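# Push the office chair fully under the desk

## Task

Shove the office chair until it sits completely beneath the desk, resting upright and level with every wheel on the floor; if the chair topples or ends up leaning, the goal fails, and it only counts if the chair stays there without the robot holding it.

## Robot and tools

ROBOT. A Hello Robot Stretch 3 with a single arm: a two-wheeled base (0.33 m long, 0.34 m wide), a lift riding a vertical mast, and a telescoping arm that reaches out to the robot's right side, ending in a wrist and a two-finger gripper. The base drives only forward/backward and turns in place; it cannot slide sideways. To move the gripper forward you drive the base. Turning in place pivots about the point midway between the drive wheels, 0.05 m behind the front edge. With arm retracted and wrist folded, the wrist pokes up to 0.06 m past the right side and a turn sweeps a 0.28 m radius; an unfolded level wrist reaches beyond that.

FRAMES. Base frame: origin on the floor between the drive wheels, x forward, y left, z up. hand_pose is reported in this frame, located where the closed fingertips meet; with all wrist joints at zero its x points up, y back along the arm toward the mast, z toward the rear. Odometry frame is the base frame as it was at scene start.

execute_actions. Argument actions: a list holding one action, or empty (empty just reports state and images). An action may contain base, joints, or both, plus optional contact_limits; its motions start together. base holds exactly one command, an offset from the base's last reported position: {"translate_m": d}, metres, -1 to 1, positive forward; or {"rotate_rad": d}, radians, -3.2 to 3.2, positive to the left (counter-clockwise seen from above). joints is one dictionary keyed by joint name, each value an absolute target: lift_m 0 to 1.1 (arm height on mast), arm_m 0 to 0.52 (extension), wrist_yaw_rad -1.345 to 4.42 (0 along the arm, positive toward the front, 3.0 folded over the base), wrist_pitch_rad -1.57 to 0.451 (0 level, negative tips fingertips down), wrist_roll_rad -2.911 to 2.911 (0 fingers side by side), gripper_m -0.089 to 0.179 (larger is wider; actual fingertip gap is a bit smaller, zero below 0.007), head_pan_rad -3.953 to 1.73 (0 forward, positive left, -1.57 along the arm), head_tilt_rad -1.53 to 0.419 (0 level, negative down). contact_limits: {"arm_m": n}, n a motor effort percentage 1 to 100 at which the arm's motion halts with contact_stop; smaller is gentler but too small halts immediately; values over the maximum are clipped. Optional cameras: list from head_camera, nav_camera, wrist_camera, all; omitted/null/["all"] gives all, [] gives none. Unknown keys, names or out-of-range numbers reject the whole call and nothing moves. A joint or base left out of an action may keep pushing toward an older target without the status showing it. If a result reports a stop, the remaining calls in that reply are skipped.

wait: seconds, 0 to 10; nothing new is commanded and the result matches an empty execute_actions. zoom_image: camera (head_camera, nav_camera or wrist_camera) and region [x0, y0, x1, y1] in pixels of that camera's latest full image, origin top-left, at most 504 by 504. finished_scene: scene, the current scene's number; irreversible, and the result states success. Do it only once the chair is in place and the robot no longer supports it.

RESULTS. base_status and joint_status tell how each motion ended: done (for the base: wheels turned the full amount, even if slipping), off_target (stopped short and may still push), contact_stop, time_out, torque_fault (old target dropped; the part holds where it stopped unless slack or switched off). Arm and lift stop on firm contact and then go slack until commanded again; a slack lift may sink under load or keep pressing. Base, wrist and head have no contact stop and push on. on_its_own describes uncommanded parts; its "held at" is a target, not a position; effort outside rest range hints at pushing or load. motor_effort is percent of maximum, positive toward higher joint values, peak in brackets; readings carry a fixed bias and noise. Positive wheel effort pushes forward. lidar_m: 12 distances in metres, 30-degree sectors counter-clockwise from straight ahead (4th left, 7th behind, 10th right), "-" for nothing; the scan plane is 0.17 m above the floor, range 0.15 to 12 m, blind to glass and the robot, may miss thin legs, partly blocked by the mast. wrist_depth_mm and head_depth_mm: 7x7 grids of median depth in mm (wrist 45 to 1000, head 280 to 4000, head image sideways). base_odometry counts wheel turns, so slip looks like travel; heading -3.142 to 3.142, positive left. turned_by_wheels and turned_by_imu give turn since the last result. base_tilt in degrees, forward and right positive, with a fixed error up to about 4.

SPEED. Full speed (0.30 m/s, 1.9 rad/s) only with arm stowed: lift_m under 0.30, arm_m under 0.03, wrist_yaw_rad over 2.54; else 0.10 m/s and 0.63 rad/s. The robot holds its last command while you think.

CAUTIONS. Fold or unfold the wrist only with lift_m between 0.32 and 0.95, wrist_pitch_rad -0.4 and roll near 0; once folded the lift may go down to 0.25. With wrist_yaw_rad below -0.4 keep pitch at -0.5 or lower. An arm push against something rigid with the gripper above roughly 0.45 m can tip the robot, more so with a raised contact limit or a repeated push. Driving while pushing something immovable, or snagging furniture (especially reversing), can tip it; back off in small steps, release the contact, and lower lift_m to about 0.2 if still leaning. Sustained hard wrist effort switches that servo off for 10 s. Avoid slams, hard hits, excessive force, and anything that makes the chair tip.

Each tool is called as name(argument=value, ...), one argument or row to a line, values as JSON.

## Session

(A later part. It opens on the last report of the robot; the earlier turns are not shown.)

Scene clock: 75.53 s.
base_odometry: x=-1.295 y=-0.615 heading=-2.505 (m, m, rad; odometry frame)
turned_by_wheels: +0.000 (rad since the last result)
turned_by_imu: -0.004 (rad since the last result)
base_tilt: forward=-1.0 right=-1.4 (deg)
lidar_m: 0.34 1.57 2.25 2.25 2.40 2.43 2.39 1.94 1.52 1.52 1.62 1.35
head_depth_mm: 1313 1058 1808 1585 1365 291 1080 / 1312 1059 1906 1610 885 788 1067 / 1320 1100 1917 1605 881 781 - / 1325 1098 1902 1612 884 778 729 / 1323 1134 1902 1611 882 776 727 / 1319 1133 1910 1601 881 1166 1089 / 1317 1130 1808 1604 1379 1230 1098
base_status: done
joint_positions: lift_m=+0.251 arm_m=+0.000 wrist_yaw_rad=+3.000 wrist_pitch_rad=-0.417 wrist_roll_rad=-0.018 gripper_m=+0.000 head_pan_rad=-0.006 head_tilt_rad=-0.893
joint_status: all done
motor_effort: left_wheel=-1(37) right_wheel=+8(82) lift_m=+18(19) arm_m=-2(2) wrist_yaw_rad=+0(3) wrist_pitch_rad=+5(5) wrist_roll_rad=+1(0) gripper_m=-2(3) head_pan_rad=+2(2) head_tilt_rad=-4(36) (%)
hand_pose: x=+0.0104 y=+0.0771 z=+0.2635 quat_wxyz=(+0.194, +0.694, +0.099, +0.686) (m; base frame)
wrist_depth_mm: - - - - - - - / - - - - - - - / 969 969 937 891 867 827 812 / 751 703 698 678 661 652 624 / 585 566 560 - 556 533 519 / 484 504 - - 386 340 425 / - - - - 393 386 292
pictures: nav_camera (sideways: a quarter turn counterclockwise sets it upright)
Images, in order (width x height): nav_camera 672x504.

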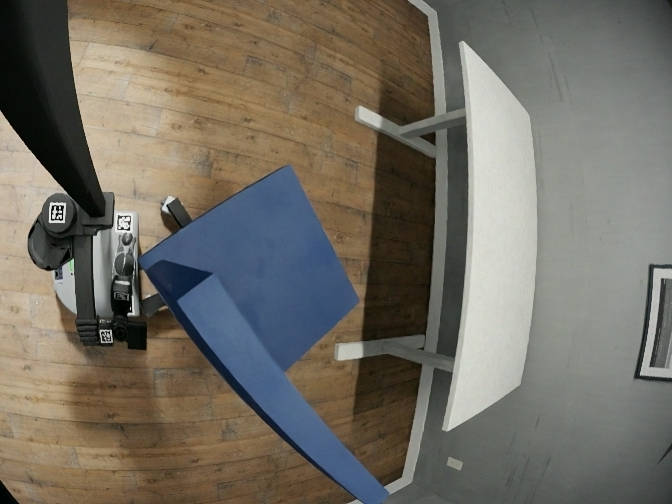

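execute_actions(
  actions=[
    {"base":{"translate_m":-0.5},"joints":{"head_tilt_rad":-0.7}},
  ],
  cameras=[],
)

execute_actions(
  actions=[
    {"joints":{"lift_m":0.62}},
  ],
  cameras=[],
)

execute_actions(
  actions=[
    {"joints":{"wrist_yaw_rad":1.57}},
  ],
  cameras=[],
)

execute_actions(
  actions=[
    {"joints":{"wrist_pitch_rad":0}},
  ],
  cameras=["nav_camera","head_camera"],
)

Scene clock: 79.23 s.
base_odometry: x=-0.893 y=-0.318 heading=-2.505 (m, m, rad; odometry frame)
turned_by_wheels: +0.000 (rad since the last result)
turned_by_imu: -0.003 (rad since the last result)
base_tilt: forward=-1.1 right=-1.3 (deg)
lidar_m: 0.84 2.02 2.33 2.29 2.44 1.92 1.89 1.68 1.24 1.48 1.58 1.83
head_depth_mm: 1848 1571 701 865 1504 1324 1151 / 1858 1671 660 773 1005 1328 1149 / 1885 1677 629 698 927 1262 1152 / 1928 1660 2339 703 952 1303 1151 / 1948 1773 2396 1222 1451 1280 1151 / 1960 1777 2412 1919 1563 1324 1152 / 2012 1754 2293 1930 1564 1325 1152
base_status: done
joint_positions: lift_m=+0.251 arm_m=+0.000 wrist_yaw_rad=+3.000 wrist_pitch_rad=-0.417 wrist_roll_rad=-0.018 gripper_m=+0.000 head_pan_rad=-0.006 head_tilt_rad=-0.704
joint_status: all done
motor_effort: left_wheel=+0(9) right_wheel=+0(6) lift_m=+18(19) arm_m=-2(2) wrist_yaw_rad=+0(0) wrist_pitch_rad=+5(5) wrist_roll_rad=+1(0) gripper_m=-2(2) head_pan_rad=+2(2) head_tilt_rad=+1(23) (%)
hand_pose: x=+0.0104 y=+0.0771 z=+0.2635 quat_wxyz=(+0.194, +0.694, +0.099, +0.686) (m; base frame)
wrist_depth_mm: - - - - - - - / - - - - - - - / 942 970 898 891 839 838 803 / 738 700 703 670 642 632 624 / 577 574 560 - 545 522 517 / 489 499 - - 461 449 430 / - - - - 387 387 380
pictures: none
No camera images: the call's "cameras" was empty. Leave "cameras" out to get every camera's image.

Scene clock: 83.43 s.
base_odometry: x=-0.893 y=-0.318 heading=-2.505 (m, m, rad; odometry frame)
turned_by_wheels: +0.000 (rad since the last result)
turned_by_imu: +0.000 (rad since the last result)
base_tilt: forward=-1.0 right=-1.2 (deg)
lidar_m: 0.84 2.03 2.33 2.29 2.45 1.92 1.89 1.67 1.24 1.48 1.57 1.82
head_depth_mm: 1826 1586 703 862 1495 1335 1155 / 1871 1684 659 772 1009 1328 1153 / 1899 1675 629 698 928 1272 1151 / 1930 1680 2318 701 954 1292 1153 / 1936 1771 2394 1230 1450 1279 1156 / 1960 1789 2402 1913 1572 1330 1151 / 2013 1769 2292 1922 1578 1322 1151
base_status: not commanded
joint_positions: lift_m=+0.619 arm_m=+0.000 wrist_yaw_rad=+3.000 wrist_pitch_rad=-0.417 wrist_roll_rad=-0.018 gripper_m=+0.000 head_pan_rad=-0.006 head_tilt_rad=-0.704
joint_status: all done
motor_effort: left_wheel=+0(0) right_wheel=+0(0) lift_m=+60(64) arm_m=-2(2) wrist_yaw_rad=+0(1) wrist_pitch_rad=+5(5) wrist_roll_rad=+1(0) gripper_m=-3(2) head_pan_rad=+1(2) head_tilt_rad=+3(3) (%)
hand_pose: x=+0.0104 y=+0.0771 z=+0.6321 quat_wxyz=(+0.194, +0.694, +0.099, +0.686) (m; base frame)
wrist_depth_mm: - - - - - - - / - - - - - - - / - - - - - - - / - - - - - - - / - - - - - - - / 943 949 911 870 896 872 857 / 838 800 810 797 759 764 732
pictures: none
No camera images: the call's "cameras" was empty. Leave "cameras" out to get every camera's image.

Scene clock: 85.17 s.
base_odometry: x=-0.893 y=-0.318 heading=-2.505 (m, m, rad; odometry frame)
turned_by_wheels: +0.000 (rad since the last result)
turned_by_imu: +0.000 (rad since the last result)
base_tilt: forward=-0.9 right=-1.4 (deg)
lidar_m: 0.84 2.02 2.33 2.29 2.45 1.92 1.89 1.68 1.24 1.48 1.58 1.83
head_depth_mm: 1837 1587 702 862 1490 1334 1156 / 1867 1695 660 770 1006 1340 1160 / 1883 1679 630 700 929 1281 1150 / 1912 1671 2352 703 953 1293 1155 / 1936 1784 2411 1232 1458 1276 1155 / 1989 1773 2417 1924 1577 1323 1153 / 2022 1773 2299 1938 1569 1321 1153
base_status: not commanded
joint_positions: lift_m=+0.619 arm_m=+0.000 wrist_yaw_rad=+1.572 wrist_pitch_rad=-0.417 wrist_roll_rad=-0.018 gripper_m=+0.000 head_pan_rad=-0.006 head_tilt_rad=-0.704
joint_status: all done
motor_effort: left_wheel=+0(0) right_wheel=+0(0) lift_m=+60(60) arm_m=-2(2) wrist_yaw_rad=-1(1) wrist_pitch_rad=+5(5) wrist_roll_rad=+0(0) gripper_m=-2(2) head_pan_rad=+2(2) head_tilt_rad=+3(3) (%)
hand_pose: x=+0.2032 y=-0.1451 z=+0.6321 quat_wxyz=(+0.596, +0.589, -0.380, +0.391) (m; base frame)
wrist_depth_mm: - - 443 490 581 - - / - - 816 576 - - - / - - 711 646 - - - / - - - - - - - / - - - - - - - / 926 932 911 857 904 868 875 / 817 792 812 783 774 734 751
pictures: none
No camera images: the call's "cameras" was empty. Leave "cameras" out to get every camera's image.

Scene clock: 86.20 s.
base_odometry: x=-0.893 y=-0.318 heading=-2.505 (m, m, rad; odometry frame)
turned_by_wheels: +0.000 (rad since the last result)
turned_by_imu: +0.000 (rad since the last result)
base_tilt: forward=-0.9 right=-1.3 (deg)
lidar_m: 0.84 2.03 2.33 2.29 2.45 1.91 1.89 1.68 1.24 1.48 1.57 1.83
head_depth_mm: 1835 1578 701 862 1515 1337 1182 / 1862 1689 658 773 1009 1330 1182 / 1888 1673 629 699 925 1279 1158 / 1920 1676 2349 702 949 1299 1148 / 1947 1767 2421 1228 1461 1275 1152 / 1965 1783 2430 1925 1580 1329 1148 / 2002 1766 2284 1917 1571 1326 1153
base_status: not commanded
joint_positions: lift_m=+0.619 arm_m=+0.000 wrist_yaw_rad=+1.572 wrist_pitch_rad=-0.023 wrist_roll_rad=-0.018 gripper_m=+0.000 head_pan_rad=-0.006 head_tilt_rad=-0.704
joint_status: all done
motor_effort: left_wheel=+0(0) right_wheel=+0(0) lift_m=+60(60) arm_m=-2(2) wrist_yaw_rad=-2(1) wrist_pitch_rad=+7(7) wrist_roll_rad=+0(0) gripper_m=-3(3) head_pan_rad=+2(2) head_tilt_rad=+4(3) (%)
hand_pose: x=+0.2342 y=-0.1450 z=+0.7279 quat_wxyz=(+0.510, +0.502, -0.489, +0.499) (m; base frame)
wrist_depth_mm: - - 465 505 608 - - / - - 484 525 615 - - / - - 501 543 653 - - / - - - 566 680 - - / - - 830 - - - - / - - 699 626 - - - / - - - 942 - - -
pictures: head_camera (sideways: a quarter turn clockwise sets it upright), nav_camera (sideways: a quarter turn counterclockwise sets it upright)
Images, in order (width x height): head_camera 896x504, nav_camera 672x504.

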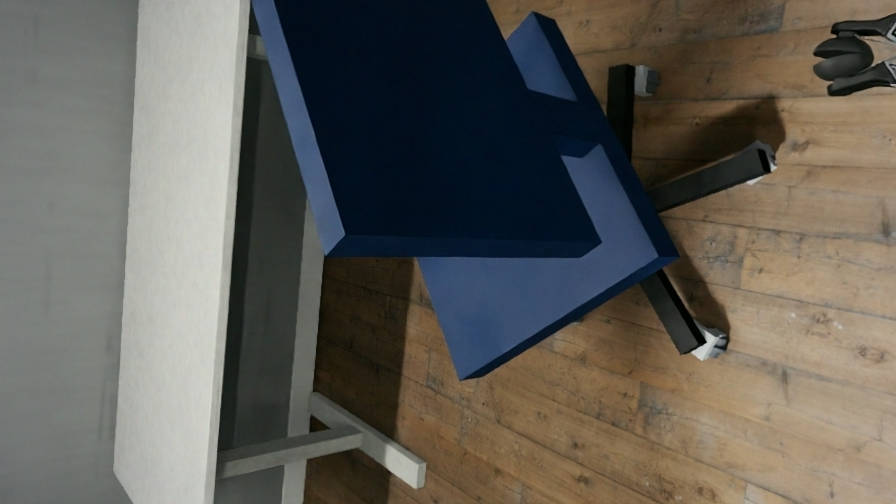

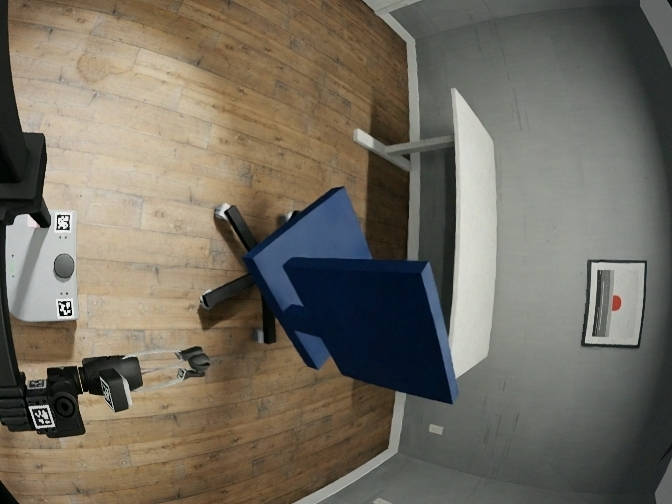

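execute_actions(
  actions=[
    {"base":{"rotate_rad":0.17}},
  ],
  cameras=[],
)

execute_actions(
  actions=[
    {"base":{"translate_m":0.45},"joints":{"head_tilt_rad":-0.9}},
  ],
  cameras=["nav_camera"],
)

Scene clock: 87.60 s.
base_odometry: x=-0.893 y=-0.318 heading=-2.336 (m, m, rad; odometry frame)
turned_by_wheels: +0.170 (rad since the last result)
turned_by_imu: +0.171 (rad since the last result)
base_tilt: forward=-1.2 right=-1.3 (deg)
lidar_m: 0.84 2.61 2.29 2.28 2.17 1.89 1.89 1.68 1.25 1.48 1.71 1.83
head_depth_mm: 1817 1582 622 698 884 1320 1178 / 1881 1684 2224 652 816 1278 1152 / 1918 1680 2385 1190 930 1272 1151 / 1978 1785 2425 1242 1468 1290 1149 / 2076 1791 2334 1922 1579 1330 1148 / 2134 2284 2490 1924 1571 1325 1153 / 2200 2552 2474 1916 1567 1333 1149
base_status: done
joint_positions: lift_m=+0.619 arm_m=+0.000 wrist_yaw_rad=+1.571 wrist_pitch_rad=-0.023 wrist_roll_rad=-0.018 gripper_m=+0.000 head_pan_rad=-0.006 head_tilt_rad=-0.704
joint_status: not commanded
motor_effort: left_wheel=-4(9) right_wheel=+5(8) lift_m=+60(60) arm_m=-1(2) wrist_yaw_rad=+0(1) wrist_pitch_rad=+7(7) wrist_roll_rad=+0(1) gripper_m=-2(2) head_pan_rad=+2(1) head_tilt_rad=+3(4) (%)
hand_pose: x=+0.2343 y=-0.1451 z=+0.7280 quat_wxyz=(+0.510, +0.501, -0.489, +0.499) (m; base frame)
wrist_depth_mm: - - - 448 491 553 - / - - - 462 509 564 - / - - - 481 529 597 - / - - - 496 537 617 - / - - - - 581 - - / - - - 578 634 - - / - - - 562 - - -
pictures: none
No camera images: the call's "cameras" was empty. Leave "cameras" out to get every camera's image.

Scene clock: 93.13 s.
base_odometry: x=-1.205 y=-0.642 heading=-2.336 (m, m, rad; odometry frame)
turned_by_wheels: +0.000 (rad since the last result)
turned_by_imu: -0.016 (rad since the last result)
base_tilt: forward=-1.2 right=-1.4 (deg)
lidar_m: 1.63 1.60 2.18 2.18 2.49 2.33 2.32 1.54 1.59 1.59 1.82 0.54
head_depth_mm: 1329 1100 1911 1021 416 1167 1126 / 1335 1140 1907 1020 413 623 1066 / 1333 1146 1896 1023 882 769 1096 / 1338 1970 1930 1020 919 1170 1103 / 1331 2049 1901 1604 1388 1231 1095 / 1336 1739 1863 1617 1385 1226 1093 / 1329 2149 1905 1602 1393 1228 1098
base_status: done
joint_positions: lift_m=+0.619 arm_m=+0.000 wrist_yaw_rad=+1.574 wrist_pitch_rad=-0.024 wrist_roll_rad=-0.018 gripper_m=+0.000 head_pan_rad=-0.006 head_tilt_rad=-0.890
joint_status: all done
motor_effort: left_wheel=-1(17) right_wheel=+11(44) lift_m=+59(60) arm_m=-1(2) wrist_yaw_rad=-2(19) wrist_pitch_rad=+7(8) wrist_roll_rad=+0(0) gripper_m=-2(4) head_pan_rad=+1(2) head_tilt_rad=-7(31) (%)
hand_pose: x=+0.2342 y=-0.1444 z=+0.7278 quat_wxyz=(+0.510, +0.502, -0.488, +0.499) (m; base frame)
wrist_depth_mm: - - 144 157 176 201 233 / - - 150 162 183 209 242 / - - 155 168 189 219 256 / - - 162 173 197 226 266 / - - 167 - 211 235 285 / - - 194 191 219 249 300 / - - 502 193 218 263 -
pictures: nav_camera (sideways: a quarter turn counterclockwise sets it upright)
Images, in order (width x height): nav_camera 672x504.

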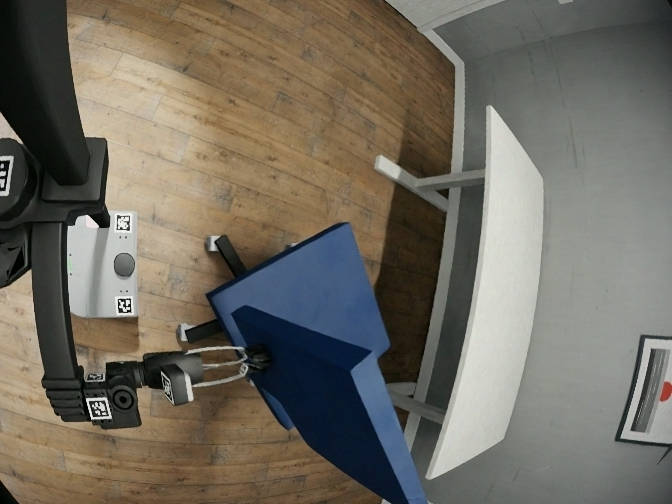

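execute_actions(
  actions=[
    {"base":{"translate_m":-0.15}},
  ],
  cameras=[],
)

execute_actions(
  actions=[
    {"base":{"rotate_rad":-1.33},"joints":{"wrist_yaw_rad":0}},
  ],
  cameras=[],
)

execute_actions(
  actions=[
    {"base":{"translate_m":0.89}},
  ],
  cameras=[],
)

execute_actions(
  actions=[
    {"base":{"rotate_rad":-2.03},"joints":{"head_pan_rad":-1.57,"head_tilt_rad":-0.7}},
  ],
  cameras=["nav_camera"],
)

Scene clock: 96.47 s.
base_odometry: x=-1.101 y=-0.534 heading=-2.336 (m, m, rad; odometry frame)
turned_by_wheels: +0.000 (rad since the last result)
turned_by_imu: -0.001 (rad since the last result)
base_tilt: forward=-1.0 right=-1.3 (deg)
lidar_m: 0.69 1.75 2.22 2.22 2.53 2.18 2.18 1.79 1.43 1.55 1.78 0.69
head_depth_mm: 1330 1921 470 581 875 1236 1129 / 1325 1988 476 540 850 1189 1101 / 1323 2056 1920 1024 866 1232 1101 / 1339 2115 1894 1045 1338 1226 1099 / 1331 2143 1903 1570 1390 1230 1097 / 1394 2164 1901 1610 1394 1225 1101 / 1385 2263 1913 1616 1389 1225 1100
base_status: done
joint_positions: lift_m=+0.619 arm_m=+0.000 wrist_yaw_rad=+1.570 wrist_pitch_rad=-0.023 wrist_roll_rad=-0.018 gripper_m=+0.000 head_pan_rad=-0.006 head_tilt_rad=-0.890
joint_status: not commanded
motor_effort: left_wheel=-1(6) right_wheel=+0(9) lift_m=+58(59) arm_m=-1(1) wrist_yaw_rad=+0(3) wrist_pitch_rad=+6(7) wrist_roll_rad=+0(0) gripper_m=-2(3) head_pan_rad=+1(2) head_tilt_rad=-5(8) (%)
hand_pose: x=+0.2343 y=-0.1454 z=+0.7281 quat_wxyz=(+0.511, +0.501, -0.490, +0.499) (m; base frame)
wrist_depth_mm: - - - 291 330 373 - / - - - 304 341 391 - / - - - 314 352 409 - / - - - 323 369 427 - / - - - - 396 452 - / - - - 458 427 591 - / - - - 476 445 502 -
pictures: none
No camera images: the call's "cameras" was empty. Leave "cameras" out to get every camera's image.

Scene clock: 99.57 s.
base_odometry: x=-1.101 y=-0.534 heading=+2.617 (m, m, rad; odometry frame)
turned_by_wheels: -1.330 (rad since the last result)
turned_by_imu: -1.339 (rad since the last result)
base_tilt: forward=-1.1 right=-1.4 (deg)
lidar_m: 1.60 2.07 0.69 1.74 2.31 2.21 2.28 2.28 2.18 1.94 1.43 1.55
head_depth_mm: 1356 1527 1755 1607 1393 1221 1104 / 1424 1641 1819 1605 1393 1233 1095 / 1519 1754 1892 1597 1393 1224 1096 / 1594 1865 1897 1614 1395 1222 1096 / 1722 2008 1915 1613 1393 1222 1102 / 1826 2148 1923 1623 1394 1226 1097 / 1959 2242 1913 1613 1371 1183 1098
base_status: done
joint_positions: lift_m=+0.619 arm_m=+0.000 wrist_yaw_rad=+0.001 wrist_pitch_rad=-0.023 wrist_roll_rad=-0.018 gripper_m=+0.000 head_pan_rad=-0.006 head_tilt_rad=-0.890
joint_status: all done
motor_effort: left_wheel=+4(8) right_wheel=-4(9) lift_m=+59(59) arm_m=-1(1) wrist_yaw_rad=-1(1) wrist_pitch_rad=+7(7) wrist_roll_rad=+0(0) gripper_m=-3(2) head_pan_rad=+2(2) head_tilt_rad=-7(7) (%)
hand_pose: x=-0.0213 y=-0.4007 z=+0.7281 quat_wxyz=(+0.714, +0.009, -0.700, -0.008) (m; base frame)
wrist_depth_mm: - - - - - - - / - - - - - - - / - - - - - - - / - - - - - - - / - - - - - - - / - - - - - - - / - - - - - - -
pictures: none
No camera images: the call's "cameras" was empty. Leave "cameras" out to get every camera's image.

Scene clock: 109.80 s.
base_odometry: x=-1.871 y=-0.089 heading=+2.618 (m, m, rad; odometry frame)
turned_by_wheels: +0.000 (rad since the last result)
turned_by_imu: +0.006 (rad since the last result)
base_tilt: forward=-1.0 right=-1.4 (deg)
lidar_m: 0.79 1.05 1.56 1.16 0.80 2.98 3.09 2.72 2.61 1.13 0.81 0.77
head_depth_mm: 652 741 862 1021 1271 1225 1099 / 690 786 925 1113 1345 1222 1100 / 727 845 999 1222 1380 1227 1098 / 773 902 1083 1361 1393 1223 1096 / 825 975 1189 1515 1392 1231 1093 / 882 1062 1318 1576 1391 1229 1096 / 954 1163 1472 1619 1388 1231 1096
base_status: done
joint_positions: lift_m=+0.619 arm_m=+0.000 wrist_yaw_rad=+0.001 wrist_pitch_rad=-0.023 wrist_roll_rad=-0.018 gripper_m=+0.000 head_pan_rad=-0.006 head_tilt_rad=-0.890
joint_status: not commanded
motor_effort: left_wheel=+3(9) right_wheel=-4(5) lift_m=+59(59) arm_m=-1(1) wrist_yaw_rad=+0(0) wrist_pitch_rad=+6(7) wrist_roll_rad=+0(0) gripper_m=-2(2) head_pan_rad=+2(2) head_tilt_rad=-7(5) (%)
hand_pose: x=-0.0213 y=-0.4007 z=+0.7281 quat_wxyz=(+0.714, +0.009, -0.700, -0.008) (m; base frame)
wrist_depth_mm: 536 658 857 982 - - - / 545 647 868 957 - - - / 551 675 889 - - - - / 550 687 910 - - - - / 558 698 914 - - - - / 562 699 900 - - - - / 568 686 940 - - - -
pictures: none
No camera images: the call's "cameras" was empty. Leave "cameras" out to get every camera's image.

Scene clock: 114.00 s.
base_odometry: x=-1.871 y=-0.089 heading=+0.588 (m, m, rad; odometry frame)
turned_by_wheels: -2.030 (rad since the last result)
turned_by_imu: -2.043 (rad since the last result)
base_tilt: forward=-1.2 right=-1.4 (deg)
lidar_m: 1.94 1.07 0.79 0.77 0.80 1.12 1.56 1.16 0.80 2.98 3.14 2.67
head_depth_mm: 2474 2769 623 645 719 867 1115 / 2482 2808 675 745 856 1248 1162 / 2523 2801 770 878 1055 1265 1159 / 2531 2861 2488 1947 1569 1326 1152 / 2574 2914 2545 1928 1578 1329 1151 / 2630 2990 2526 1932 1575 1328 1146 / 2625 2953 2508 1932 1570 1319 1156
base_status: done
joint_positions: lift_m=+0.619 arm_m=+0.000 wrist_yaw_rad=+0.000 wrist_pitch_rad=-0.023 wrist_roll_rad=-0.018 gripper_m=+0.000 head_pan_rad=-1.563 head_tilt_rad=-0.705
joint_status: all done
motor_effort: left_wheel=+4(8) right_wheel=-5(8) lift_m=+59(59) arm_m=-1(1) wrist_yaw_rad=-1(1) wrist_pitch_rad=+6(7) wrist_roll_rad=+0(0) gripper_m=-2(2) head_pan_rad=-3(30) head_tilt_rad=+4(27) (%)
hand_pose: x=-0.0213 y=-0.4007 z=+0.7281 quat_wxyz=(+0.714, +0.009, -0.700, -0.008) (m; base frame)
wrist_depth_mm: - - - 513 367 288 237 / - - - - 381 293 242 / - - - - 389 302 246 / - - - - 399 309 249 / - - - - 400 315 254 / - - - 621 384 320 260 / - - - - 467 448 267
pictures: nav_camera (sideways: a quarter turn counterclockwise sets it upright)
Images, in order (width x height): nav_camera 672x504.

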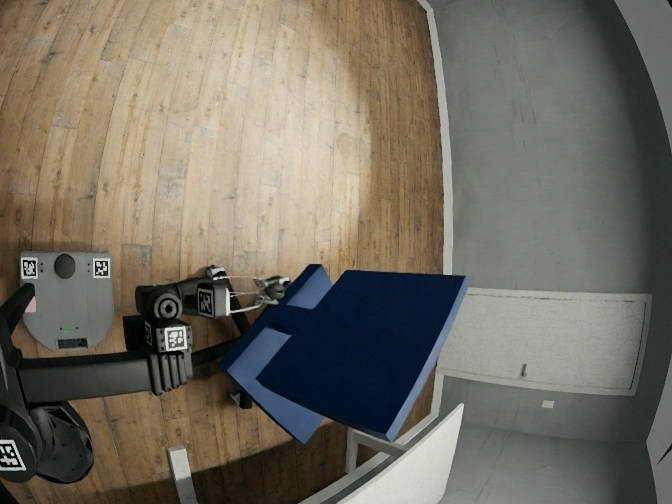

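Aim is right at the edge; back up a little and push.

execute_actions(
  actions=[
    {"base":{"translate_m":-0.09}},
  ],
  cameras=[],
)

execute_actions(
  actions=[
    {"joints":{"arm_m":0.5}},
  ],
  cameras=["nav_camera"],
)

Scene clock: 116.40 s.
base_odometry: x=-1.946 y=-0.139 heading=+0.588 (m, m, rad; odometry frame)
turned_by_wheels: +0.000 (rad since the last result)
turned_by_imu: +0.000 (rad since the last result)
base_tilt: forward=-1.1 right=-1.4 (deg)
lidar_m: 2.03 1.07 0.80 0.77 0.81 1.12 1.47 1.07 0.77 0.79 3.13 2.77
head_depth_mm: 2480 2753 2513 546 656 909 1156 / 2488 2770 624 628 714 867 1128 / 2535 2859 672 740 879 1257 1162 / 2539 2782 777 908 1455 1308 1155 / 2590 2894 2497 1949 1567 1327 1155 / 2600 2909 2474 1931 1556 1333 1147 / 2618 2959 2483 1916 1576 1328 1152
base_status: done
joint_positions: lift_m=+0.619 arm_m=+0.000 wrist_yaw_rad=+0.000 wrist_pitch_rad=-0.023 wrist_roll_rad=-0.018 gripper_m=+0.000 head_pan_rad=-1.563 head_tilt_rad=-0.705
joint_status: not commanded
motor_effort: left_wheel=+4(6) right_wheel=-5(9) lift_m=+59(59) arm_m=-1(1) wrist_yaw_rad=-1(0) wrist_pitch_rad=+7(6) wrist_roll_rad=+0(1) gripper_m=-2(3) head_pan_rad=-4(3) head_tilt_rad=+3(3) (%)
hand_pose: x=-0.0213 y=-0.4007 z=+0.7281 quat_wxyz=(+0.714, +0.009, -0.700, -0.008) (m; base frame)
wrist_depth_mm: - - - 393 281 221 183 / - - - 409 289 226 190 / - - - 428 298 230 197 / - - - 439 308 236 204 / - - - - 303 244 214 / - - - 553 301 246 219 / - - - 520 407 249 418
pictures: none
No camera images: the call's "cameras" was empty. Leave "cameras" out to get every camera's image.

Scene clock: 121.27 s.
base_odometry: x=-1.946 y=-0.138 heading=+0.589 (m, m, rad; odometry frame)
turned_by_wheels: +0.001 (rad since the last result)
turned_by_imu: +0.002 (rad since the last result)
base_tilt: forward=-1.1 right=-1.2 (deg)
lidar_m: 2.04 1.07 0.79 0.77 0.81 1.12 1.47 1.07 0.85 2.97 3.14 2.76
head_depth_mm: 2487 2708 2482 1239 1008 1209 1118 / 2471 2663 850 1214 1057 1283 1141 / 2526 2858 2407 - 1060 1273 1158 / 2524 2884 2515 1920 1570 1322 1147 / 2557 2900 2495 1927 1573 1314 1153 / 2601 2944 2454 1916 1566 1329 1143 / 2636 2993 2478 1931 1559 1327 1144
base_status: not commanded
joint_positions: lift_m=+0.619 arm_m=+0.499 wrist_yaw_rad=+0.008 wrist_pitch_rad=-0.019 wrist_roll_rad=-0.018 gripper_m=+0.000 head_pan_rad=-1.563 head_tilt_rad=-0.704
joint_status: all done
on_its_own: right_wheel is at rest, and its effort (-30) is outside its rest range (-18 to +18)
motor_effort: left_wheel=+18(38) right_wheel=-30(64) lift_m=+59(58) arm_m=+4(8) wrist_yaw_rad=-5(62) wrist_pitch_rad=+5(8) wrist_roll_rad=+0(1) gripper_m=-2(9) head_pan_rad=-3(3) head_tilt_rad=+3(2) (%)
hand_pose: x=-0.0195 y=-0.9001 z=+0.7292 quat_wxyz=(+0.714, +0.010, -0.700, -0.004) (m; base frame)
wrist_depth_mm: - - - - - - 146 / - - - - - - 141 / - - - - - - 137 / - - - - - - 133 / - - - - - - 130 / - - - - - - 127 / - - - - - - 123
pictures: nav_camera (sideways: a quarter turn counterclockwise sets it upright)
Images, in order (width x height): nav_camera 672x504.

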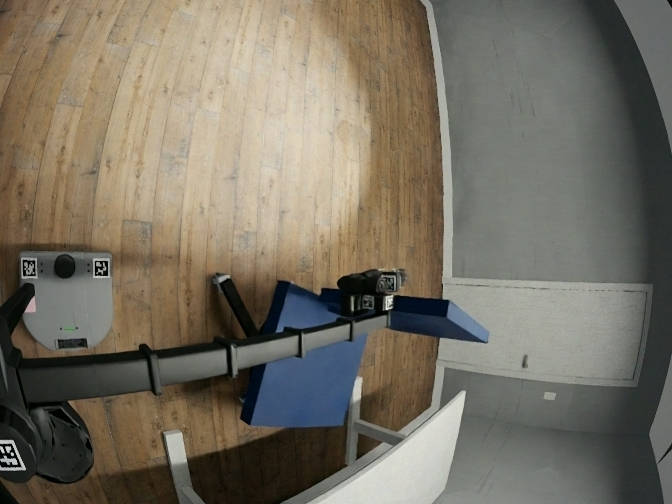

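execute_actions(
  actions=[
    {"joints":{"arm_m":0.0}},
  ],
  cameras=[],
)

execute_actions(
  actions=[
    {"base":{"translate_m":-0.24},"joints":{"lift_m":0.32}},
  ],
  cameras=["wrist_camera","head_camera"],
)

Scene clock: 126.33 s.
base_odometry: x=-1.946 y=-0.139 heading=+0.588 (m, m, rad; odometry frame)
turned_by_wheels: -0.001 (rad since the last result)
turned_by_imu: -0.001 (rad since the last result)
base_tilt: forward=-1.1 right=-1.3 (deg)
lidar_m: 2.03 1.07 0.80 0.77 0.81 1.12 1.47 1.07 0.85 2.97 3.13 2.77
head_depth_mm: 2476 2784 2527 1236 1011 1227 1133 / 2466 2646 813 1160 1003 1281 1165 / 2558 2872 2432 1822 1031 1274 1165 / 2553 2895 2534 1943 1568 1326 1153 / 2565 2884 2508 1926 1580 1334 1153 / 2597 2971 2479 1930 1568 1322 1154 / 2636 2947 2518 1931 1572 1329 1146
base_status: not commanded
joint_positions: lift_m=+0.619 arm_m=+0.000 wrist_yaw_rad=+0.000 wrist_pitch_rad=-0.018 wrist_roll_rad=-0.018 gripper_m=+0.000 head_pan_rad=-1.563 head_tilt_rad=-0.704
joint_status: all done
motor_effort: left_wheel=+4(18) right_wheel=-4(31) lift_m=+59(59) arm_m=-2(3) wrist_yaw_rad=-1(6) wrist_pitch_rad=+5(5) wrist_roll_rad=+0(1) gripper_m=-2(3) head_pan_rad=-3(2) head_tilt_rad=+3(4) (%)
hand_pose: x=-0.0214 y=-0.4011 z=+0.7292 quat_wxyz=(+0.714, +0.007, -0.700, -0.007) (m; base frame)
wrist_depth_mm: - - - - 542 - - / - - - - 599 - - / - - - - 645 - - / - - - - 724 - - / - - - - 860 - - / - - - - 648 604 599 / - - - - 476 465 467
pictures: none
No camera images: the call's "cameras" was empty. Leave "cameras" out to get every camera's image.

Scene clock: 129.97 s.
base_odometry: x=-2.146 y=-0.272 heading=+0.588 (m, m, rad; odometry frame)
turned_by_wheels: +0.000 (rad since the last result)
turned_by_imu: -0.001 (rad since the last result)
base_tilt: forward=-1.0 right=-1.4 (deg)
lidar_m: 2.26 1.08 0.80 0.78 0.81 1.13 1.23 0.85 1.78 0.79 3.12 3.03
head_depth_mm: 2455 2740 2538 1947 1062 1274 1157 / 2494 2789 2525 1234 1004 1258 1132 / 2489 2828 2488 1238 1006 1252 1132 / 2527 971 1000 1153 1002 1299 1151 / 2573 2809 741 857 1055 1307 1149 / 2590 2919 2411 1937 1569 1328 1151 / 2592 2937 2528 1922 1575 1321 1148
base_status: done
joint_positions: lift_m=+0.321 arm_m=+0.000 wrist_yaw_rad=+0.000 wrist_pitch_rad=-0.018 wrist_roll_rad=-0.018 gripper_m=+0.000 head_pan_rad=-1.563 head_tilt_rad=-0.704
joint_status: all done
motor_effort: left_wheel=+3(5) right_wheel=-4(8) lift_m=+13(54) arm_m=-2(3) wrist_yaw_rad=-1(0) wrist_pitch_rad=+5(5) wrist_roll_rad=+0(0) gripper_m=-2(2) head_pan_rad=-2(3) head_tilt_rad=+2(3) (%)
hand_pose: x=-0.0214 y=-0.4010 z=+0.4307 quat_wxyz=(+0.714, +0.007, -0.700, -0.007) (m; base frame)
wrist_depth_mm: - - 447 - - - 842 / - - - - - - - / - - 565 521 445 374 340 / - - 392 347 314 287 265 / - - - - - - - / - 975 941 808 943 910 944 / 767 731 743 603 593 579 684
pictures: head_camera (sideways: a quarter turn clockwise sets it upright), wrist_camera
Images, in order (width x height): head_camera 896x504, wrist_camera 644x364.

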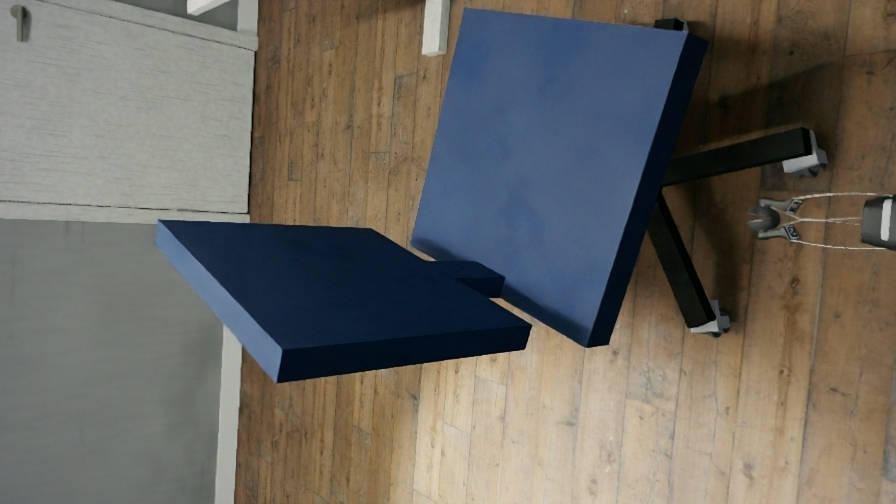

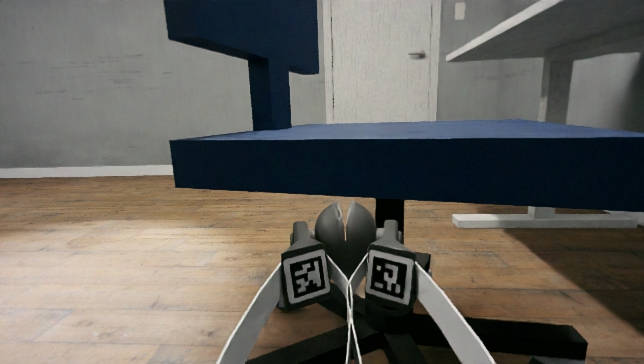

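execute_actions(
  actions=[
    {"base":{"translate_m":-0.14},"joints":{"lift_m":0.33}},
  ],
  cameras=[],
)

execute_actions(
  actions=[
    {"joints":{"arm_m":0.4}},
  ],
  cameras=["nav_camera","head_camera"],
)

Scene clock: 132.73 s.
base_odometry: x=-2.262 y=-0.349 heading=+0.588 (m, m, rad; odometry frame)
turned_by_wheels: +0.000 (rad since the last result)
turned_by_imu: -0.001 (rad since the last result)
base_tilt: forward=-1.0 right=-1.4 (deg)
lidar_m: 2.39 1.09 0.80 0.78 0.81 1.13 1.09 0.72 1.58 0.78 3.13 3.15
head_depth_mm: 2474 1580 2245 1956 1587 1339 1147 / 2483 2797 2499 1954 1464 1299 1155 / 2535 2788 2537 1237 999 1261 1154 / 2544 2835 2523 1229 1005 1254 1147 / 2557 1003 1064 1150 1003 1302 1150 / 2575 2736 851 930 1029 1298 1152 / 2607 2951 728 1749 1575 1325 1151
base_status: done
joint_positions: lift_m=+0.329 arm_m=+0.000 wrist_yaw_rad=+0.000 wrist_pitch_rad=-0.018 wrist_roll_rad=-0.018 gripper_m=+0.000 head_pan_rad=-1.563 head_tilt_rad=-0.704
joint_status: all done
motor_effort: left_wheel=+4(5) right_wheel=-4(9) lift_m=+60(66) arm_m=-2(2) wrist_yaw_rad=+0(0) wrist_pitch_rad=+5(5) wrist_roll_rad=+0(0) gripper_m=-2(2) head_pan_rad=-3(3) head_tilt_rad=+3(3) (%)
hand_pose: x=-0.0214 y=-0.4010 z=+0.4392 quat_wxyz=(+0.714, +0.007, -0.700, -0.007) (m; base frame)
wrist_depth_mm: - 463 668 - - 807 759 / - - 713 - - - - / - - 610 695 587 - - / - 380 333 301 274 - - / - - - - - - - / - - 974 735 963 938 933 / 793 782 754 583 598 740 725
pictures: none
No camera images: the call's "cameras" was empty. Leave "cameras" out to get every camera's image.

Scene clock: 136.87 s.
base_odometry: x=-2.262 y=-0.349 heading=+0.588 (m, m, rad; odometry frame)
turned_by_wheels: +0.000 (rad since the last result)
turned_by_imu: -0.009 (rad since the last result)
base_tilt: forward=-1.0 right=-1.4 (deg)
lidar_m: 2.39 1.09 0.81 0.78 0.81 1.12 1.09 0.72 1.57 1.05 3.14 3.15
head_depth_mm: 2459 1596 1278 1893 1584 1337 1158 / 2467 2781 2510 1769 1514 1333 1152 / 2507 2829 2537 1238 1526 1292 1151 / 2512 2865 2505 1236 1499 1331 1155 / 2545 1108 1210 1232 1498 1329 1150 / 2579 942 1019 1871 1575 1328 1151 / 2619 2905 2518 1938 1580 1319 1148
base_status: not commanded
joint_positions: lift_m=+0.329 arm_m=+0.399 wrist_yaw_rad=-0.119 wrist_pitch_rad=-0.021 wrist_roll_rad=-0.018 gripper_m=+0.000 head_pan_rad=-1.563 head_tilt_rad=-0.703
joint_status: all done
on_its_own: wrist_yaw_rad is held at -0.095, not at your +0.000, by its stall guard, which is still easing
motor_effort: left_wheel=-5(16) right_wheel=+8(30) lift_m=+58(60) arm_m=+7(20) wrist_yaw_rad=+16(59) wrist_pitch_rad=+6(7) wrist_roll_rad=+1(0) gripper_m=-3(17) head_pan_rad=-3(3) head_tilt_rad=+3(4) (%)
hand_pose: x=-0.0519 y=-0.7979 z=+0.4385 quat_wxyz=(+0.712, -0.034, -0.700, -0.050) (m; base frame)
wrist_depth_mm: 353 494 - - - 786 701 / 385 604 - - - - - / - 452 - 599 544 1000 - / 190 186 183 180 176 172 192 / 193 191 186 183 179 178 - / 912 960 849 - 834 887 898 / 770 719 623 683 737 718 709
pictures: head_camera (sideways: a quarter turn clockwise sets it upright), nav_camera (sideways: a quarter turn counterclockwise sets it upright)
Images, in order (width x height): head_camera 896x504, nav_camera 672x504.

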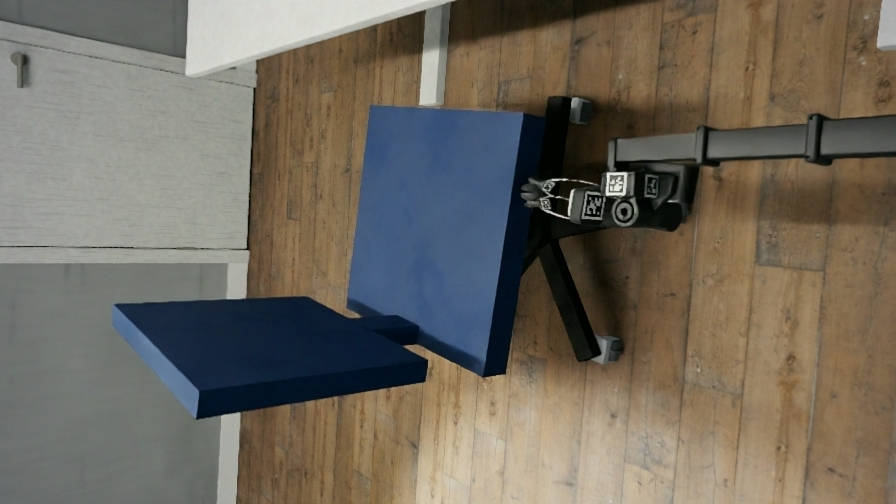

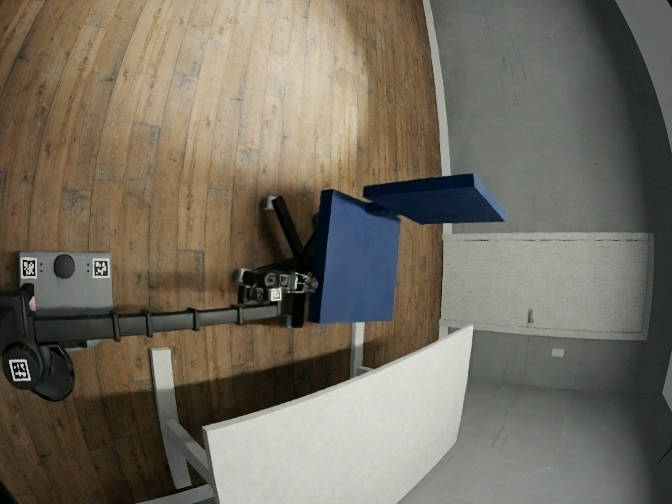

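execute_actions(
  actions=[
    {"joints":{"arm_m":0.0,"wrist_pitch_rad":-0.4}},
  ],
  cameras=[],
)

execute_actions(
  actions=[
    {"joints":{"wrist_yaw_rad":3.0}},
  ],
  cameras=[],
)

execute_actions(
  actions=[
    {"joints":{"lift_m":0.25}},
  ],
  cameras=[],
)

execute_actions(
  actions=[
    {"base":{"translate_m":0.9}},
  ],
  cameras=[],
)

execute_actions(
  actions=[
    {"base":{"rotate_rad":-1.56}},
  ],
  cameras=[],
)

execute_actions(
  actions=[
    {"base":{"translate_m":1.0}},
  ],
  cameras=[],
)

execute_actions(
  actions=[
    {"base":{"translate_m":0.2}},
  ],
  cameras=[],
)

execute_actions(
  actions=[
    {"base":{"rotate_rad":-1.56},"joints":{"head_pan_rad":0,"head_tilt_rad":-0.7}},
  ],
  cameras=[],
)

execute_actions(
  actions=[
    {"joints":{"lift_m":0.55}},
  ],
  cameras=[],
)

execute_actions(
  actions=[
    {"joints":{"wrist_yaw_rad":1.57}},
  ],
  cameras=[],
)

execute_actions(
  actions=[
    {"joints":{"wrist_pitch_rad":0}},
  ],
  cameras=["nav_camera","wrist_camera"],
)

Scene clock: 141.70 s.
base_odometry: x=-2.262 y=-0.349 heading=+0.588 (m, m, rad; odometry frame)
turned_by_wheels: +0.000 (rad since the last result)
turned_by_imu: +0.001 (rad since the last result)
base_tilt: forward=-1.1 right=-1.5 (deg)
lidar_m: 2.40 1.09 0.81 0.78 0.81 1.12 1.09 0.72 1.57 1.05 3.11 3.16
head_depth_mm: 2490 1610 1286 1875 1575 1333 1159 / 2498 2781 2531 1768 1502 1340 1157 / 2504 2822 2570 1233 1509 1323 1152 / 2493 2864 2506 1223 1494 1333 1153 / 2544 1100 1214 1233 1491 1326 1151 / 2612 972 1026 1870 1574 1321 1151 / 2577 2927 2475 1918 1572 1318 1146
base_status: not commanded
joint_positions: lift_m=+0.329 arm_m=+0.000 wrist_yaw_rad=-0.137 wrist_pitch_rad=-0.414 wrist_roll_rad=-0.018 gripper_m=+0.000 head_pan_rad=-1.563 head_tilt_rad=-0.703
joint_status: all done
on_its_own: wrist_yaw_rad is held at -0.136, not at your +0.000, by its stall guard, which is not easing now
motor_effort: left_wheel=+1(1) right_wheel=-2(1) lift_m=+58(57) arm_m=-2(0) wrist_yaw_rad=-1(2) wrist_pitch_rad=+4(5) wrist_roll_rad=+0(0) gripper_m=-2(2) head_pan_rad=-3(3) head_tilt_rad=+3(3) (%)
hand_pose: x=-0.0522 y=-0.3680 z=+0.3428 quat_wxyz=(+0.687, +0.100, -0.694, -0.192) (m; base frame)
wrist_depth_mm: - - - - - - - / - - - - - - - / - - - 865 994 996 976 / 893 799 836 795 801 777 774 / 698 699 699 - 671 651 627 / 576 572 582 532 563 538 533 / 501 505 494 481 466 467 466
pictures: none
No camera images: the call's "cameras" was empty. Leave "cameras" out to get every camera's image.

Scene clock: 144.27 s.
base_odometry: x=-2.262 y=-0.349 heading=+0.588 (m, m, rad; odometry frame)
turned_by_wheels: +0.000 (rad since the last result)
turned_by_imu: +0.000 (rad since the last result)
base_tilt: forward=-1.0 right=-1.3 (deg)
lidar_m: 2.40 1.10 0.81 0.78 0.82 1.12 1.09 0.72 1.56 1.05 3.11 3.16
head_depth_mm: 2469 1597 1295 1882 1577 1331 1155 / 2504 2806 2541 1773 1491 1332 1156 / 2496 2814 2512 1237 1505 1335 1151 / 2519 2829 2485 1235 1488 1332 1149 / 2553 1102 1210 1230 1498 1329 1157 / 2598 976 1019 1901 1570 1334 1152 / 2621 2935 2477 1935 1570 1334 1151
base_status: not commanded
joint_positions: lift_m=+0.329 arm_m=+0.000 wrist_yaw_rad=+2.998 wrist_pitch_rad=-0.414 wrist_roll_rad=-0.018 gripper_m=+0.000 head_pan_rad=-1.563 head_tilt_rad=-0.703
joint_status: all done
motor_effort: left_wheel=+1(1) right_wheel=-2(2) lift_m=+58(58) arm_m=-2(3) wrist_yaw_rad=+1(2) wrist_pitch_rad=+4(4) wrist_roll_rad=+0(0) gripper_m=-2(2) head_pan_rad=-3(3) head_tilt_rad=+2(2) (%)
hand_pose: x=+0.0109 y=+0.0773 z=+0.3428 quat_wxyz=(+0.194, +0.694, +0.097, +0.686) (m; base frame)
wrist_depth_mm: 712 - 721 740 772 782 818 / 769 797 811 808 842 894 887 / 837 847 876 892 937 936 964 / 879 889 843 813 810 785 781 / 706 690 678 - 684 641 614 / 595 568 576 - 546 545 540 / 509 510 - - 471 474 462
pictures: none
No camera images: the call's "cameras" was empty. Leave "cameras" out to get every camera's image.

Scene clock: 145.83 s.
base_odometry: x=-2.262 y=-0.349 heading=+0.588 (m, m, rad; odometry frame)
turned_by_wheels: +0.000 (rad since the last result)
turned_by_imu: +0.000 (rad since the last result)
base_tilt: forward=-1.1 right=-1.2 (deg)
lidar_m: 2.40 1.09 0.81 0.78 0.82 1.12 1.09 0.72 1.56 1.05 3.12 3.15
head_depth_mm: 2479 1588 1288 1883 1583 1337 1152 / 2528 2807 2528 1768 1493 1325 1153 / 2501 2812 2502 1241 1496 1319 1150 / 2526 2823 2522 1229 1494 1326 1154 / 2539 1104 1209 1234 1495 1330 1151 / 2593 971 1017 1862 1578 1333 1143 / 2615 2962 2491 1931 1572 1325 1150
base_status: not commanded
joint_positions: lift_m=+0.251 arm_m=+0.000 wrist_yaw_rad=+2.999 wrist_pitch_rad=-0.415 wrist_roll_rad=-0.018 gripper_m=+0.000 head_pan_rad=-1.563 head_tilt_rad=-0.703
joint_status: all done
motor_effort: left_wheel=+1(2) right_wheel=-2(2) lift_m=+13(54) arm_m=-2(2) wrist_yaw_rad=+0(0) wrist_pitch_rad=+4(4) wrist_roll_rad=+1(0) gripper_m=-2(2) head_pan_rad=-3(3) head_tilt_rad=+2(2) (%)
hand_pose: x=+0.0108 y=+0.0772 z=+0.2641 quat_wxyz=(+0.194, +0.694, +0.098, +0.686) (m; base frame)
wrist_depth_mm: 716 - 736 779 775 794 823 / 758 825 812 834 871 870 899 / 820 820 848 863 849 826 796 / 738 716 684 687 650 656 632 / 581 578 - - 543 524 513 / 482 502 - - 456 446 438 / - - - - 386 389 376
pictures: none
No camera images: the call's "cameras" was empty. Leave "cameras" out to get every camera's image.

Scene clock: 150.60 s.
base_odometry: x=-1.514 y=+0.150 heading=+0.588 (m, m, rad; odometry frame)
turned_by_wheels: +0.000 (rad since the last result)
turned_by_imu: +0.006 (rad since the last result)
base_tilt: forward=-1.0 right=-1.3 (deg)
lidar_m: 2.18 0.82 0.79 0.77 0.80 1.11 1.56 2.07 1.36 3.00 3.15 2.24
head_depth_mm: 2512 2765 2550 1951 1584 1337 1149 / 2517 2796 2507 1963 1584 1335 1147 / 2491 2817 2521 1938 1581 1340 1153 / 2547 2907 2526 1932 1576 1330 1153 / 2571 2888 2524 1924 1565 1324 1153 / 2611 2914 2495 1926 1571 1320 1149 / 2622 2986 2503 1934 1565 1327 1152
base_status: done
joint_positions: lift_m=+0.251 arm_m=+0.000 wrist_yaw_rad=+2.999 wrist_pitch_rad=-0.415 wrist_roll_rad=-0.018 gripper_m=+0.000 head_pan_rad=-1.563 head_tilt_rad=-0.703
joint_status: not commanded
motor_effort: left_wheel=+1(11) right_wheel=-2(5) lift_m=+14(14) arm_m=-2(2) wrist_yaw_rad=+1(1) wrist_pitch_rad=+4(4) wrist_roll_rad=+0(1) gripper_m=-2(2) head_pan_rad=-3(3) head_tilt_rad=+2(2) (%)
hand_pose: x=+0.0106 y=+0.0773 z=+0.2641 quat_wxyz=(+0.194, +0.694, +0.098, +0.686) (m; base frame)
wrist_depth_mm: 690 - 735 765 779 794 723 / 770 766 806 788 816 850 739 / 800 837 821 859 887 819 721 / 735 710 719 665 671 646 636 / 577 570 - - 554 531 521 / 487 497 - - 461 447 443 / - - - - 396 388 380
pictures: none
No camera images: the call's "cameras" was empty. Leave "cameras" out to get every camera's image.

Scene clock: 152.77 s.
base_odometry: x=-1.514 y=+0.150 heading=-0.971 (m, m, rad; odometry frame)
turned_by_wheels: -1.560 (rad since the last result)
turned_by_imu: -1.569 (rad since the last result)
base_tilt: forward=-1.0 right=-1.2 (deg)
lidar_m: 3.00 3.15 2.23 2.18 0.86 0.79 0.76 0.80 1.12 1.57 2.07 1.36
head_depth_mm: 1632 1845 2110 1941 1590 1335 1155 / 1645 1864 2120 1947 1586 1325 1155 / 1676 1872 2164 1943 1587 1334 1155 / 1676 1895 2160 1945 1587 1336 1153 / 1700 1583 2103 1887 1573 1329 1150 / 1723 1573 2233 1928 1575 1339 1153 / 1722 1560 2241 1924 1574 1326 1153
base_status: done
joint_positions: lift_m=+0.251 arm_m=+0.000 wrist_yaw_rad=+2.999 wrist_pitch_rad=-0.415 wrist_roll_rad=-0.018 gripper_m=+0.000 head_pan_rad=-1.563 head_tilt_rad=-0.703
joint_status: not commanded
motor_effort: left_wheel=+4(12) right_wheel=-5(10) lift_m=+13(14) arm_m=-3(2) wrist_yaw_rad=+1(0) wrist_pitch_rad=+4(4) wrist_roll_rad=+0(0) gripper_m=-2(1) head_pan_rad=-3(3) head_tilt_rad=+3(3) (%)
hand_pose: x=+0.0106 y=+0.0773 z=+0.2641 quat_wxyz=(+0.194, +0.694, +0.098, +0.686) (m; base frame)
wrist_depth_mm: 636 - - - - - - / 680 - - - - - - / 738 822 900 887 849 832 797 / 738 700 709 677 651 643 627 / 588 564 - - 549 534 525 / 487 504 - - 458 445 442 / - - - - 391 389 384
pictures: none
No camera images: the call's "cameras" was empty. Leave "cameras" out to get every camera's image.

Scene clock: 157.77 s.
base_odometry: x=-0.949 y=-0.675 heading=-0.971 (m, m, rad; odometry frame)
turned_by_wheels: +0.000 (rad since the last result)
turned_by_imu: +0.007 (rad since the last result)
base_tilt: forward=-1.0 right=-1.5 (deg)
lidar_m: 2.01 2.11 2.18 2.13 2.04 1.60 1.76 1.84 1.67 0.88 1.70 2.07
head_depth_mm: 1657 1590 2108 1955 1594 1340 1149 / 1680 1598 677 1788 1492 1332 1154 / 1696 1591 683 780 998 1275 1157 / 1723 1582 694 805 1019 1330 1151 / 1717 1583 706 835 1058 1297 1155 / 1759 1584 732 863 1459 1331 1150 / 1771 1566 797 1872 1571 1322 1153
base_status: done
joint_positions: lift_m=+0.251 arm_m=+0.000 wrist_yaw_rad=+2.999 wrist_pitch_rad=-0.415 wrist_roll_rad=-0.018 gripper_m=+0.000 head_pan_rad=-1.563 head_tilt_rad=-0.703
joint_status: not commanded
motor_effort: left_wheel=+3(12) right_wheel=-4(8) lift_m=+14(14) arm_m=-2(2) wrist_yaw_rad=+0(0) wrist_pitch_rad=+4(4) wrist_roll_rad=+0(0) gripper_m=-2(2) head_pan_rad=-3(3) head_tilt_rad=+1(3) (%)
hand_pose: x=+0.0106 y=+0.0773 z=+0.2641 quat_wxyz=(+0.194, +0.694, +0.098, +0.686) (m; base frame)
wrist_depth_mm: - - - - - - - / - - - - - - - / 999 955 914 892 864 824 803 / 742 723 706 687 664 646 639 / 590 584 - - 556 532 518 / 490 507 - - 459 444 435 / - - - - 387 389 378
pictures: none
No camera images: the call's "cameras" was empty. Leave "cameras" out to get every camera's image.

Scene clock: 160.23 s.
base_odometry: x=-0.836 y=-0.841 heading=-0.971 (m, m, rad; odometry frame)
turned_by_wheels: +0.000 (rad since the last result)
turned_by_imu: +0.002 (rad since the last result)
base_tilt: forward=-1.0 right=-1.3 (deg)
lidar_m: 1.81 1.90 2.17 2.11 2.23 1.78 1.96 2.05 1.76 0.89 2.13 1.86
head_depth_mm: 1682 1594 677 767 987 1332 1153 / 1677 1592 698 791 990 1276 1152 / 1706 1592 701 820 1025 1328 1153 / 1724 1593 720 844 1062 1277 1151 / 1747 1586 1790 1879 1539 1329 1159 / 1762 1578 2243 1941 1587 1324 1150 / 1784 1989 2262 1939 1574 1332 1149
base_status: done
joint_positions: lift_m=+0.251 arm_m=+0.000 wrist_yaw_rad=+2.999 wrist_pitch_rad=-0.415 wrist_roll_rad=-0.018 gripper_m=+0.000 head_pan_rad=-1.563 head_tilt_rad=-0.703
joint_status: not commanded
motor_effort: left_wheel=+3(11) right_wheel=-4(7) lift_m=+14(13) arm_m=-2(2) wrist_yaw_rad=+0(0) wrist_pitch_rad=+4(4) wrist_roll_rad=+0(0) gripper_m=-2(2) head_pan_rad=-3(3) head_tilt_rad=+3(1) (%)
hand_pose: x=+0.0106 y=+0.0772 z=+0.2641 quat_wxyz=(+0.194, +0.694, +0.098, +0.686) (m; base frame)
wrist_depth_mm: - - - - - - - / - - - - - - - / - 951 925 865 851 808 793 / 742 714 710 668 680 660 625 / 579 571 - - 541 524 523 / 488 506 - - 458 443 435 / - - - - 393 386 383
pictures: none
No camera images: the call's "cameras" was empty. Leave "cameras" out to get every camera's image.

Scene clock: 162.40 s.
base_odometry: x=-0.836 y=-0.841 heading=-2.531 (m, m, rad; odometry frame)
turned_by_wheels: -1.560 (rad since the last result)
turned_by_imu: -1.569 (rad since the last result)
base_tilt: forward=-1.1 right=-1.3 (deg)
lidar_m: 0.89 2.13 1.86 1.81 1.90 2.16 2.12 2.23 1.78 1.96 2.06 1.75
head_depth_mm: 1676 1588 669 760 970 1336 1157 / 1684 1588 689 784 983 1288 1155 / 1701 1574 699 808 1000 1330 1152 / 1721 1586 712 833 1061 1278 1151 / 1732 1575 1720 1869 1531 1324 1147 / 1747 1559 2222 1950 1574 1322 1149 / 1772 1961 2271 1911 1572 1320 1151
base_status: done
joint_positions: lift_m=+0.251 arm_m=+0.000 wrist_yaw_rad=+2.999 wrist_pitch_rad=-0.415 wrist_roll_rad=-0.018 gripper_m=+0.000 head_pan_rad=-0.007 head_tilt_rad=-0.703
joint_status: all done
motor_effort: left_wheel=+3(12) right_wheel=-5(9) lift_m=+14(14) arm_m=-2(2) wrist_yaw_rad=+2(0) wrist_pitch_rad=+4(4) wrist_roll_rad=+0(0) gripper_m=-2(2) head_pan_rad=+2(31) head_tilt_rad=+3(2) (%)
hand_pose: x=+0.0106 y=+0.0772 z=+0.2641 quat_wxyz=(+0.194, +0.694, +0.098, +0.686) (m; base frame)
wrist_depth_mm: - - - - - - - / - - - - - - - / 992 946 932 909 863 795 798 / 737 715 702 674 657 645 632 / 589 573 - - 553 537 522 / 486 507 - - 455 444 443 / - - - - 393 386 384
pictures: none
No camera images: the call's "cameras" was empty. Leave "cameras" out to get every camera's image.

Scene clock: 165.97 s.
base_odometry: x=-0.836 y=-0.841 heading=-2.531 (m, m, rad; odometry frame)
turned_by_wheels: +0.000 (rad since the last result)
turned_by_imu: +0.000 (rad since the last result)
base_tilt: forward=-1.0 right=-1.3 (deg)
lidar_m: 0.89 2.13 1.86 1.81 1.90 2.17 2.11 2.24 1.78 1.96 2.06 1.76
head_depth_mm: 1669 1599 669 758 970 1336 1155 / 1697 1585 686 782 977 1296 1152 / 1697 1593 700 810 1001 1335 1160 / 1717 1576 713 833 1058 1279 1155 / 1727 1565 1717 1856 1547 1331 1146 / 1750 1569 2208 1932 1579 1330 1151 / 1764 1966 2265 1920 1576 1317 1150
base_status: not commanded
joint_positions: lift_m=+0.549 arm_m=+0.000 wrist_yaw_rad=+2.999 wrist_pitch_rad=-0.415 wrist_roll_rad=-0.018 gripper_m=+0.000 head_pan_rad=-0.007 head_tilt_rad=-0.703
joint_status: all done
motor_effort: left_wheel=+4(4) right_wheel=-4(5) lift_m=+60(60) arm_m=-2(2) wrist_yaw_rad=+1(0) wrist_pitch_rad=+4(4) wrist_roll_rad=+0(0) gripper_m=-2(2) head_pan_rad=+3(3) head_tilt_rad=+2(3) (%)
hand_pose: x=+0.0106 y=+0.0772 z=+0.5626 quat_wxyz=(+0.194, +0.694, +0.098, +0.686) (m; base frame)
wrist_depth_mm: - - - - - - - / - - - - - - - / - - - - - - - / - - - - - - - / - - - - 987 970 938 / 867 844 858 798 818 817 798 / 738 732 730 714 701 687 680
pictures: none
No camera images: the call's "cameras" was empty. Leave "cameras" out to get every camera's image.

Scene clock: 167.70 s.
base_odometry: x=-0.836 y=-0.841 heading=-2.531 (m, m, rad; odometry frame)
turned_by_wheels: +0.000 (rad since the last result)
turned_by_imu: +0.000 (rad since the last result)
base_tilt: forward=-1.0 right=-1.3 (deg)
lidar_m: 0.89 2.13 1.86 1.81 1.90 2.16 2.11 2.24 1.78 1.96 2.06 1.75
head_depth_mm: 1666 1590 669 760 966 1335 1158 / 1673 1598 686 781 979 1294 1156 / 1697 1591 698 811 1004 1332 1151 / 1712 1579 710 832 1055 1284 1158 / 1739 1579 1719 1879 1537 1328 1145 / 1758 1560 2215 1942 1566 1331 1156 / 1777 1975 2253 1913 1564 1329 1147
base_status: not commanded
joint_positions: lift_m=+0.549 arm_m=+0.000 wrist_yaw_rad=+1.572 wrist_pitch_rad=-0.415 wrist_roll_rad=-0.018 gripper_m=+0.000 head_pan_rad=-0.007 head_tilt_rad=-0.703
joint_status: all done
motor_effort: left_wheel=+4(4) right_wheel=-4(5) lift_m=+60(60) arm_m=-2(2) wrist_yaw_rad=-1(3) wrist_pitch_rad=+4(4) wrist_roll_rad=+0(1) gripper_m=-2(2) head_pan_rad=+2(2) head_tilt_rad=+2(2) (%)
hand_pose: x=+0.2034 y=-0.1452 z=+0.5626 quat_wxyz=(+0.596, +0.589, -0.380, +0.392) (m; base frame)
wrist_depth_mm: - - 551 528 914 - - / - - 875 611 674 - - / - - - 914 595 - - / - - - - - - - / - - - - 982 947 907 / 851 879 823 784 818 804 785 / 734 745 745 716 709 698 677
pictures: none
No camera images: the call's "cameras" was empty. Leave "cameras" out to get every camera's image.

Scene clock: 168.73 s.
base_odometry: x=-0.836 y=-0.841 heading=-2.531 (m, m, rad; odometry frame)
turned_by_wheels: +0.000 (rad since the last result)
turned_by_imu: +0.000 (rad since the last result)
base_tilt: forward=-1.0 right=-1.3 (deg)
lidar_m: 0.89 2.13 1.86 1.81 1.90 2.16 2.12 2.24 1.78 1.96 2.06 1.76
head_depth_mm: 1669 1587 669 759 970 1335 1172 / 1675 1589 689 783 981 1292 1176 / 1695 1583 701 808 1000 1329 1152 / 1710 1590 711 834 1060 1278 1149 / 1740 1578 1718 1859 1536 1325 1147 / 1737 1564 2232 1931 1582 1319 1148 / 1761 1964 2253 1943 1574 1326 1148
base_status: not commanded
joint_positions: lift_m=+0.549 arm_m=+0.000 wrist_yaw_rad=+1.572 wrist_pitch_rad=-0.023 wrist_roll_rad=-0.018 gripper_m=+0.000 head_pan_rad=-0.007 head_tilt_rad=-0.703
joint_status: all done
motor_effort: left_wheel=+4(4) right_wheel=-4(5) lift_m=+60(61) arm_m=-2(2) wrist_yaw_rad=+0(2) wrist_pitch_rad=+7(7) wrist_roll_rad=+0(0) gripper_m=-2(2) head_pan_rad=+2(2) head_tilt_rad=+2(2) (%)
hand_pose: x=+0.2342 y=-0.1451 z=+0.6579 quat_wxyz=(+0.510, +0.502, -0.489, +0.499) (m; base frame)
wrist_depth_mm: - - 575 529 509 - - / - - 586 562 523 - - / - - 604 577 549 - - / - - - 606 574 - - / - - 862 - 724 - - / - - - - - - - / - - - 945 946 - -
pictures: nav_camera (sideways: a quarter turn counterclockwise sets it upright), wrist_camera
Images, in order (width x height): nav_camera 672x504, wrist_camera 644x364.

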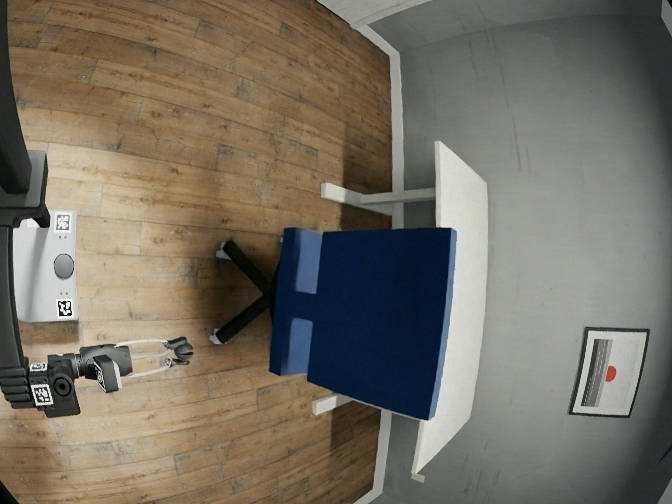

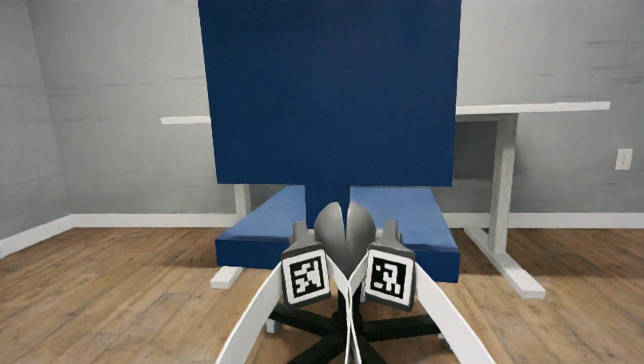

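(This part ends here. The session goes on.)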